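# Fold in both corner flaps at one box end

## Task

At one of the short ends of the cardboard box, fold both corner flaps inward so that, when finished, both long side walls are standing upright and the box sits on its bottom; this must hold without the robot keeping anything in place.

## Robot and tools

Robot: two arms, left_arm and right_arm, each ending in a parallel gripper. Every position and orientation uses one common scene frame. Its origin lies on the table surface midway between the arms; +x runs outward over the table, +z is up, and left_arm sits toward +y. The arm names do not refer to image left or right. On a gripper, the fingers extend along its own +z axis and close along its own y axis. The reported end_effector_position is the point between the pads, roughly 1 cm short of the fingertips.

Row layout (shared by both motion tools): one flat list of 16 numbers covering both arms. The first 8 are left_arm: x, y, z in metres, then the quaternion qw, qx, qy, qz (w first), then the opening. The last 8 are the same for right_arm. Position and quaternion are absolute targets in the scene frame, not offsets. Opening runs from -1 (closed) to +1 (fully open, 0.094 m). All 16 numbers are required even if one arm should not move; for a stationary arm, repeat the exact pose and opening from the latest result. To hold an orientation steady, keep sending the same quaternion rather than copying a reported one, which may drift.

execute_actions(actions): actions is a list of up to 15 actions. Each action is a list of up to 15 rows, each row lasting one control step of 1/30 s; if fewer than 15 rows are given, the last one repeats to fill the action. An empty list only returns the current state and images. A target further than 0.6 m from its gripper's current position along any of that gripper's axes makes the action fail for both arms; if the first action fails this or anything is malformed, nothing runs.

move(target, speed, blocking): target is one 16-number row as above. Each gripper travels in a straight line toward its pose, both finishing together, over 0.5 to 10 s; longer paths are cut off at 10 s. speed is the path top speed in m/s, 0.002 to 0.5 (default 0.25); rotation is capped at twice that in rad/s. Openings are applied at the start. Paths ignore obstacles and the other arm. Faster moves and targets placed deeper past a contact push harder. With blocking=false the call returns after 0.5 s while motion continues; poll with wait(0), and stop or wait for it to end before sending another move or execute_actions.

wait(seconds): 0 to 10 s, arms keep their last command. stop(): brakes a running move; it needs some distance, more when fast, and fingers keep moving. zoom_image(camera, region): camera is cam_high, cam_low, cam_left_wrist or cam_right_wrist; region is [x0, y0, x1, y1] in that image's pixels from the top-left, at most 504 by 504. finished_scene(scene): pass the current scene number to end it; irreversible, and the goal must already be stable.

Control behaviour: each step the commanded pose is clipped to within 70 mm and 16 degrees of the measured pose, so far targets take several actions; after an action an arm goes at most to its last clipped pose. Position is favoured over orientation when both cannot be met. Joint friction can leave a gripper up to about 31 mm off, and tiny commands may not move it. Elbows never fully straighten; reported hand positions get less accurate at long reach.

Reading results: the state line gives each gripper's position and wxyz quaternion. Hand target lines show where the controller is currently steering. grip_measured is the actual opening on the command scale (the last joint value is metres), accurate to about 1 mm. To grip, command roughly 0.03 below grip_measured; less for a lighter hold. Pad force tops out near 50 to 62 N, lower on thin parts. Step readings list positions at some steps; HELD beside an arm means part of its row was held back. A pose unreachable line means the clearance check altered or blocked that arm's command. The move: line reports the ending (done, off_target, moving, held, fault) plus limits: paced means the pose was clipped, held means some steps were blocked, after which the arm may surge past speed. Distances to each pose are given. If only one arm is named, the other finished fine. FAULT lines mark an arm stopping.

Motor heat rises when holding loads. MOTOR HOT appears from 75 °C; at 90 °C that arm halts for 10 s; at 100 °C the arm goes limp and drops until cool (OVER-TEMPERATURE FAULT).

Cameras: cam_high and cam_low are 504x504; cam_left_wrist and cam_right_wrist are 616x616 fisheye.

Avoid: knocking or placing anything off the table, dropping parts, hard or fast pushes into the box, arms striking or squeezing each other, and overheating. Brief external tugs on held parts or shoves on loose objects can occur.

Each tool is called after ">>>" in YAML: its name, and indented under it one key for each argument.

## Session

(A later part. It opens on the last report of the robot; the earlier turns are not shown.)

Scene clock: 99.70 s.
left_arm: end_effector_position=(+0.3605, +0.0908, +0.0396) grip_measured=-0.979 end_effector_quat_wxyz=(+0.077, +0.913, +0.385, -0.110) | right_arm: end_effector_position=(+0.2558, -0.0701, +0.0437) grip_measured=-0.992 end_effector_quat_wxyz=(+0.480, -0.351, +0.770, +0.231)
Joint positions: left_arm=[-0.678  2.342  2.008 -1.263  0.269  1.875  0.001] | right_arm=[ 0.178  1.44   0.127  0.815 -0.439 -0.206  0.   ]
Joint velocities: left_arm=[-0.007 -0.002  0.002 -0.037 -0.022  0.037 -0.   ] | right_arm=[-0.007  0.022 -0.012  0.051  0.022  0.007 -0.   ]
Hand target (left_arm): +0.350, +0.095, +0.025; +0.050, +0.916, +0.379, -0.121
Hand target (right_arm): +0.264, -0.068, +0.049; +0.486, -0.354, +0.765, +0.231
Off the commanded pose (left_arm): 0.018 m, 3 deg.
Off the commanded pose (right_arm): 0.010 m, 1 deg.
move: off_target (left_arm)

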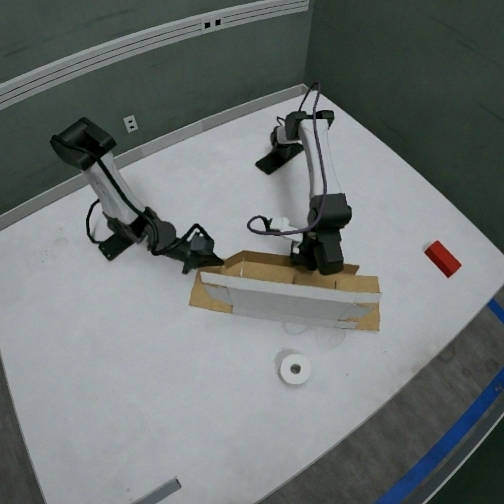

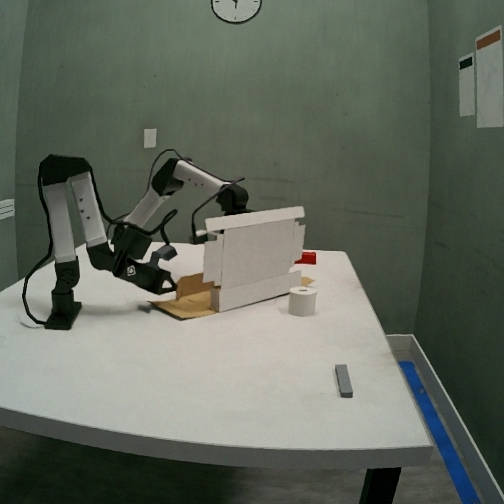

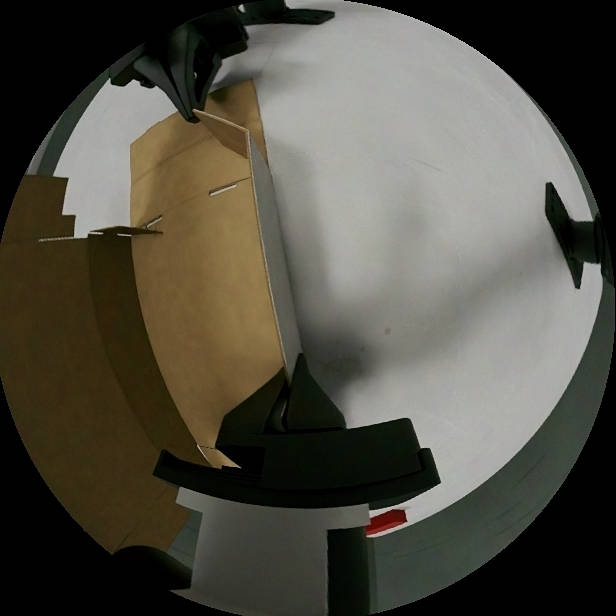

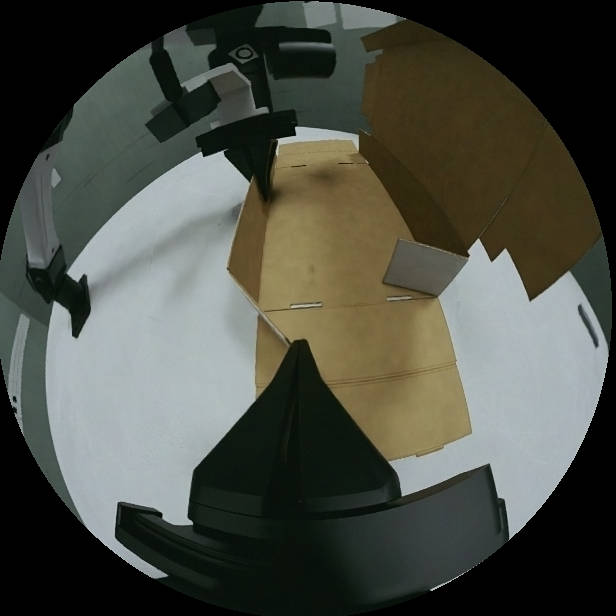

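Slipped off at ~35°. Go back around and push along the axis.

>>> move:
  target: [0.35,0.095,0.025,0.05,0.915,0.379,-0.12,-1,0.225,-0.09,0.055,0.487,-0.356,0.764,0.227,-1]
  speed: 0.1

>>> move:
  target: [0.35,0.095,0.025,0.05,0.915,0.379,-0.12,-1,0.22,-0.05,0.05,0.487,-0.356,0.764,0.227,-1]
  speed: 0.1

>>> move:
  target: [0.35,0.095,0.025,0.05,0.915,0.379,-0.12,-1,0.305,-0.038,0.05,0.487,-0.356,0.764,0.227,-1]
  speed: 0.04

Scene clock: 114.73 s.
left_arm: end_effector_position=(+0.3605, +0.0908, +0.0396) grip_measured=-0.979 end_effector_quat_wxyz=(+0.077, +0.913, +0.385, -0.110) | right_arm: end_effector_position=(+0.2293, -0.0873, +0.0561) grip_measured=-0.992 end_effector_quat_wxyz=(+0.486, -0.355, +0.765, +0.228)
Joint positions: left_arm=[-0.678  2.342  2.008 -1.263  0.269  1.876  0.001] | right_arm=[ 0.136  1.119  0.043  0.58  -0.475 -0.238  0.   ]
Joint velocities: left_arm=[-0.017 -0.012  0.007  0.007  0.007  0.007 -0.   ] | right_arm=[ 0.002 -0.007  0.002 -0.022 -0.066 -0.022  0.   ]
Hand target (left_arm): +0.350, +0.095, +0.025; +0.050, +0.916, +0.379, -0.120
Hand target (right_arm): +0.226, -0.090, +0.054; +0.487, -0.356, +0.764, +0.228
Off the commanded pose (left_arm): 0.018 m, 3 deg.
Off the commanded pose (right_arm): 0.005 m, 0 deg.
move: off_target (left_arm)

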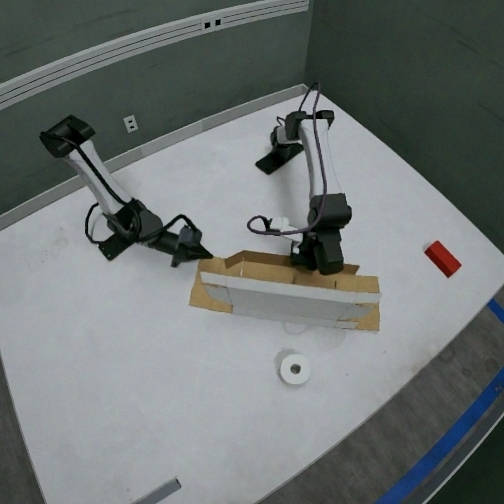

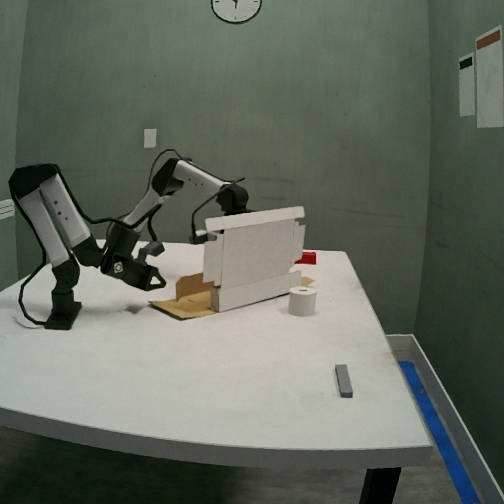

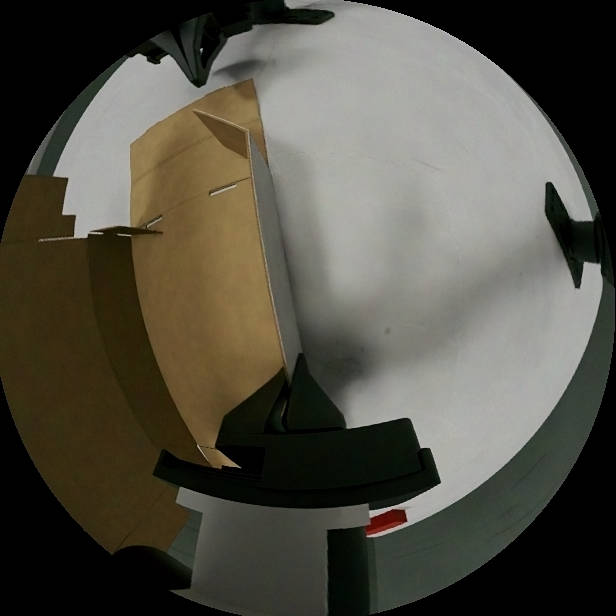

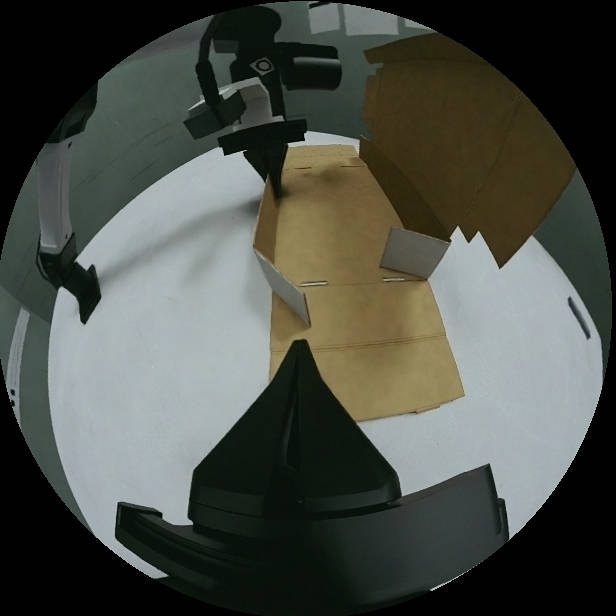

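Scene clock: 115.87 s.
left_arm: end_effector_position=(+0.3605, +0.0908, +0.0396) grip_measured=-0.979 end_effector_quat_wxyz=(+0.077, +0.913, +0.385, -0.110) | right_arm: end_effector_position=(+0.2203, -0.0526, +0.0518) grip_measured=-0.992 end_effector_quat_wxyz=(+0.488, -0.359, +0.763, +0.224)
Joint positions: left_arm=[-0.678  2.342  2.008 -1.263  0.269  1.876  0.001] | right_arm=[ 0.385  1.247  0.043  0.752 -0.25  -0.128  0.   ]
Joint velocities: left_arm=[-0.007  0.002 -0.007  0.037  0.007 -0.007  0.   ] | right_arm=[-0.002 -0.007  0.012  0.081 -0.022  0.022 -0.   ]
Hand target (left_arm): +0.350, +0.095, +0.025; +0.050, +0.916, +0.379, -0.121
Hand target (right_arm): +0.220, -0.051, +0.050; +0.488, -0.358, +0.764, +0.225
Off the commanded pose (left_arm): 0.018 m, 3 deg.
Off the commanded pose (right_arm): 0.003 m, 0 deg.
move: off_target (left_arm)

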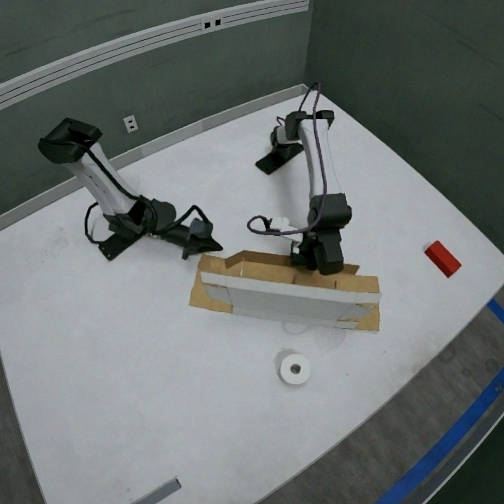

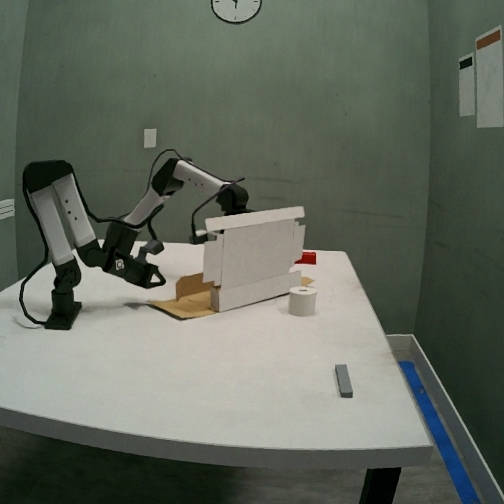

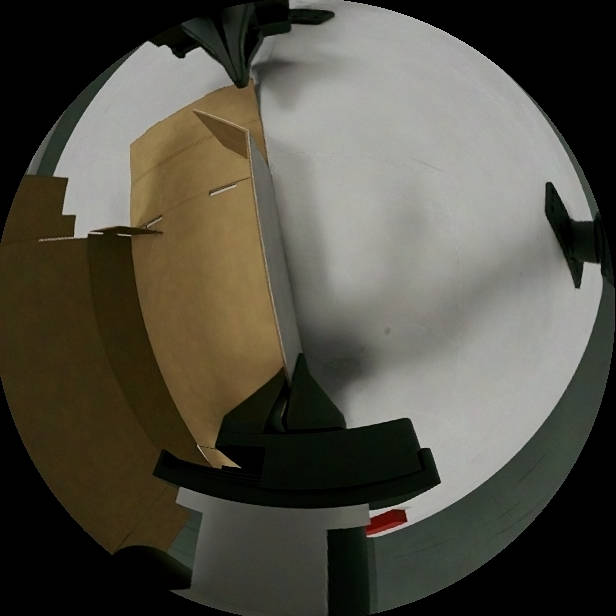

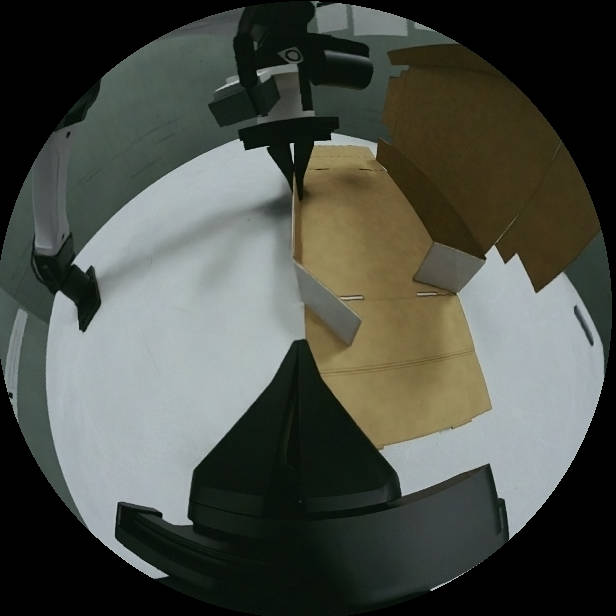

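Scene clock: 118.30 s.
left_arm: end_effector_position=(+0.3611, +0.0910, +0.0395) grip_measured=-0.979 end_effector_quat_wxyz=(+0.077, +0.913, +0.385, -0.109) | right_arm: end_effector_position=(+0.2901, -0.0399, +0.0395) grip_measured=-0.992 end_effector_quat_wxyz=(+0.467, -0.356, +0.776, +0.231)
Joint positions: left_arm=[-0.678  2.342  2.008 -1.261  0.266  1.876  0.001] | right_arm=[ 0.244  1.625  0.303  0.806 -0.386 -0.182  0.   ]
Joint velocities: left_arm=[ 0.002 -0.007  0.007 -0.007  0.066 -0.037  0.   ] | right_arm=[ 0.007  0.007  0.022 -0.007 -0.007  0.037 -0.001]
Hand target (left_arm): +0.350, +0.095, +0.025; +0.050, +0.916, +0.379, -0.120
Hand target (right_arm): +0.303, -0.037, +0.050; +0.487, -0.355, +0.765, +0.228
Off the commanded pose (left_arm): 0.019 m, 3 deg.
Off the commanded pose (right_arm): 0.018 m, 3 deg.
move: off_target (left_arm, right_arm)

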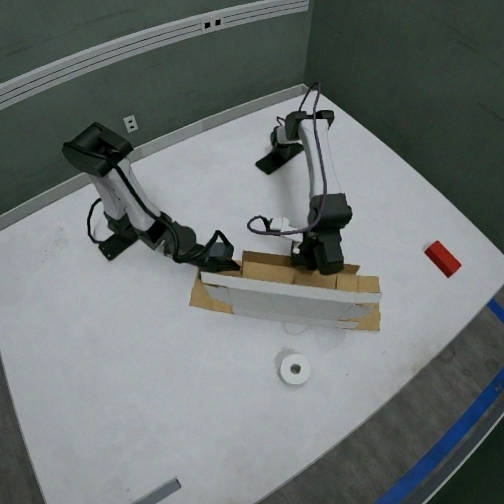

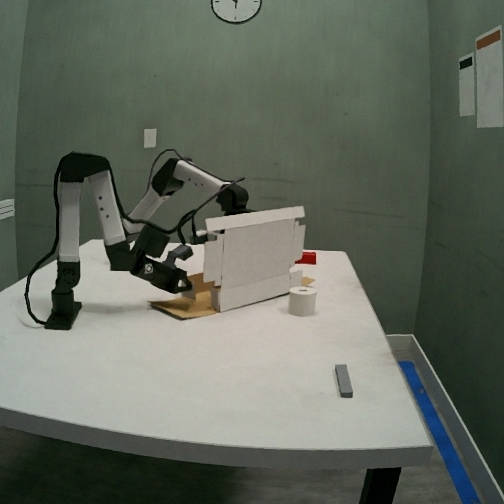

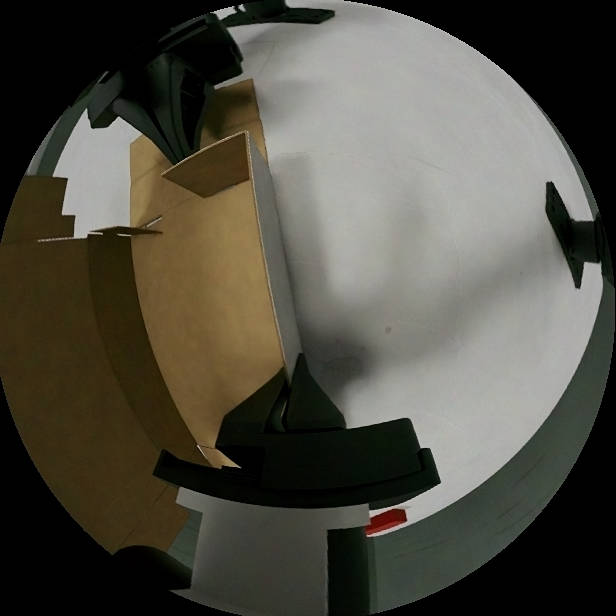

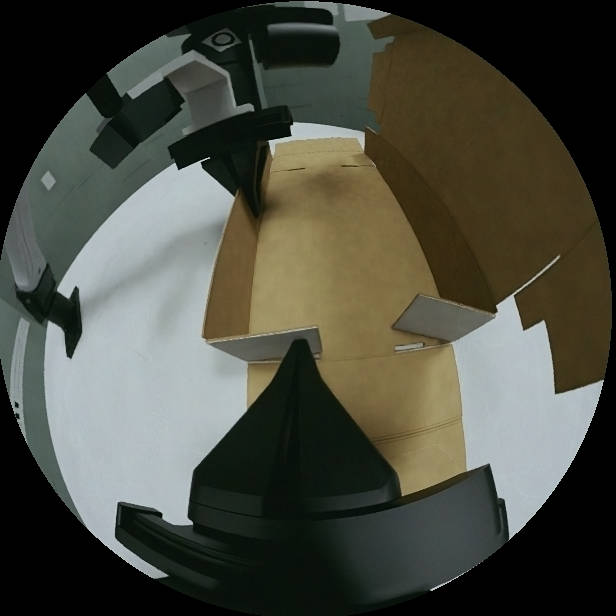

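>>> move:
  target: [0.35,0.095,0.03,0.05,0.915,0.379,-0.12,0.5,0.23,-0.1,0.06,0.487,-0.356,0.764,0.227,-1]
  speed: 0.12

>>> move:
  target: [0.33,0.12,0.13,0.05,0.915,0.379,-0.12,0.5,0.23,-0.1,0.06,0.487,-0.356,0.764,0.227,-1]
  speed: 0.12

Scene clock: 126.13 s.
left_arm: end_effector_position=(+0.3572, +0.0940, +0.0394) grip_measured=+0.497 end_effector_quat_wxyz=(+0.068, +0.914, +0.385, -0.113) | right_arm: end_effector_position=(+0.2340, -0.0977, +0.0602) grip_measured=-0.992 end_effector_quat_wxyz=(+0.485, -0.354, +0.766, +0.230)
Joint positions: left_arm=[-0.678  2.342  2.008 -1.281  0.261  1.88   0.07 ] | right_arm=[ 0.053  1.086  0.067  0.499 -0.548 -0.281  0.   ]
Joint velocities: left_arm=[-0.017 -0.012  0.017 -0.022 -0.007 -0.037  0.002] | right_arm=[-0.002 -0.002  0.007 -0.11  -0.051  0.051  0.   ]
Hand target (left_arm): +0.350, +0.095, +0.030; +0.050, +0.916, +0.380, -0.120
Hand target (right_arm): +0.231, -0.100, +0.060; +0.487, -0.355, +0.764, +0.229
Off the commanded pose (left_arm): 0.012 m, 2 deg.
Off the commanded pose (right_arm): 0.005 m, 1 deg.
move: off_target (left_arm)

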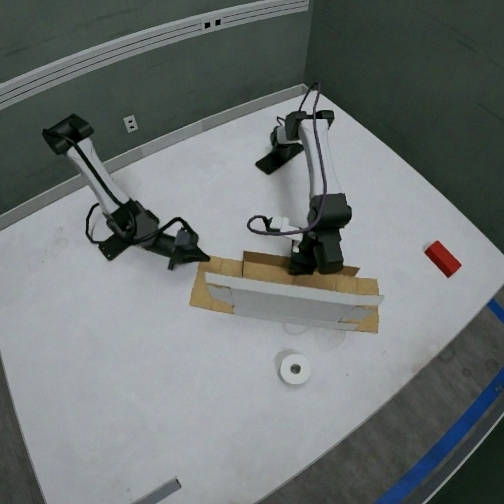

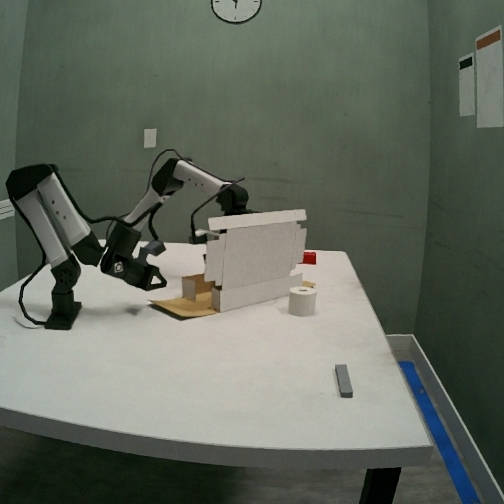

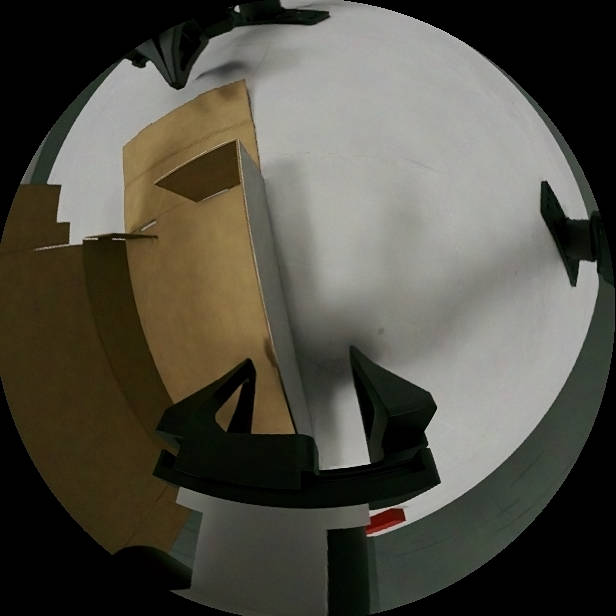

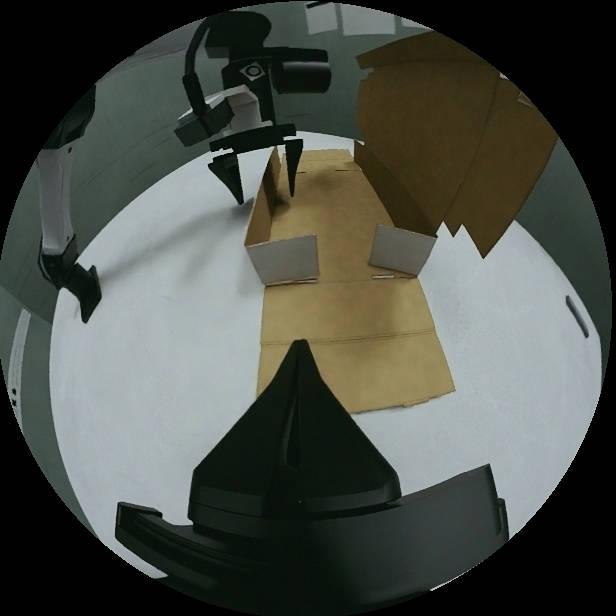

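Scene clock: 127.40 s.
left_arm: end_effector_position=(+0.3258, +0.1161, +0.1207) grip_measured=+0.497 end_effector_quat_wxyz=(+0.052, +0.915, +0.380, -0.126) | right_arm: end_effector_position=(+0.2331, -0.0980, +0.0608) grip_measured=-0.992 end_effector_quat_wxyz=(+0.485, -0.355, +0.766, +0.229)
Joint positions: left_arm=[-0.665  2.212  2.111 -1.56   0.257  1.908  0.07 ] | right_arm=[ 0.053  1.071  0.067  0.483 -0.548 -0.284  0.   ]
Joint velocities: left_arm=[-0.007 -0.007 -0.002 -0.037 -0.037  0.051 -0.001] | right_arm=[-0.012 -0.002 -0.002  0.051 -0.007  0.037  0.001]
Hand target (left_arm): +0.329, +0.121, +0.129; +0.055, +0.916, +0.380, -0.116
Hand target (right_arm): +0.230, -0.100, +0.060; +0.487, -0.356, +0.764, +0.227
Off the commanded pose (left_arm): 0.011 m, 1 deg.
Off the commanded pose (right_arm): 0.004 m, 0 deg.
joint sent to its limit (left arm) — the command would take joint 4 (wrist pitch) past its lower limit, so that joint was sent only as far as its limit.
move: off_target (left_arm)

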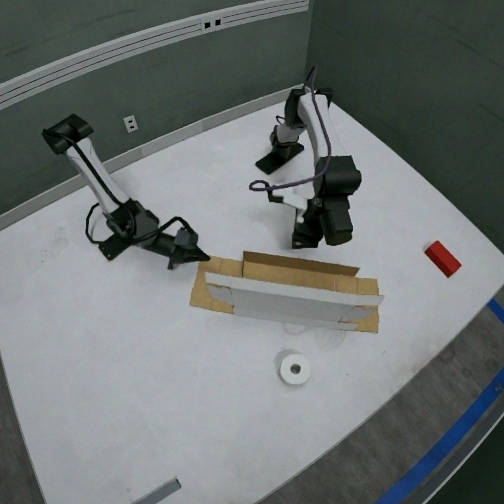

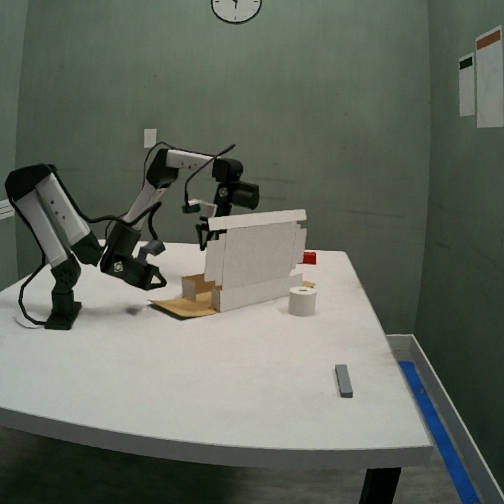

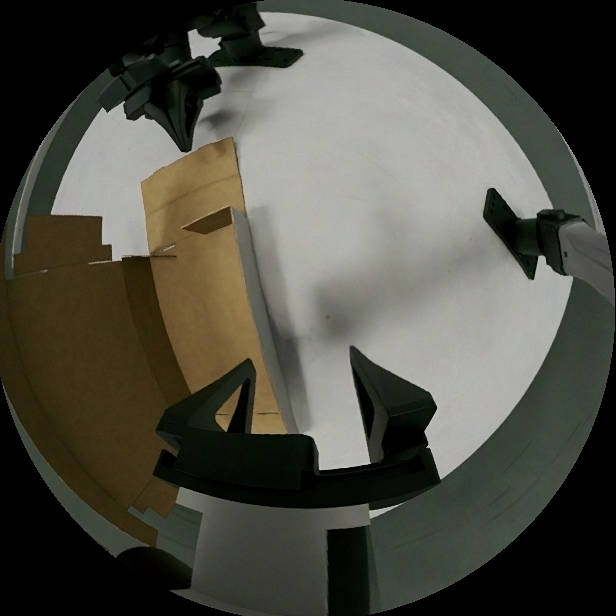

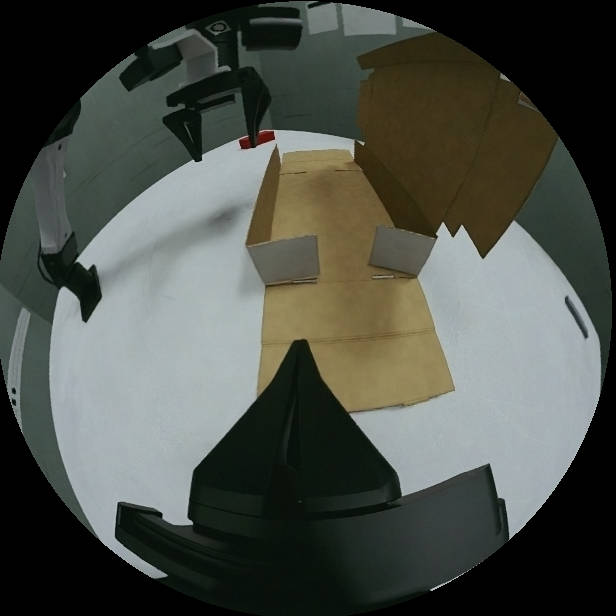

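>>> finished_scene:
  scene: 2

The scene is finished: the task was done.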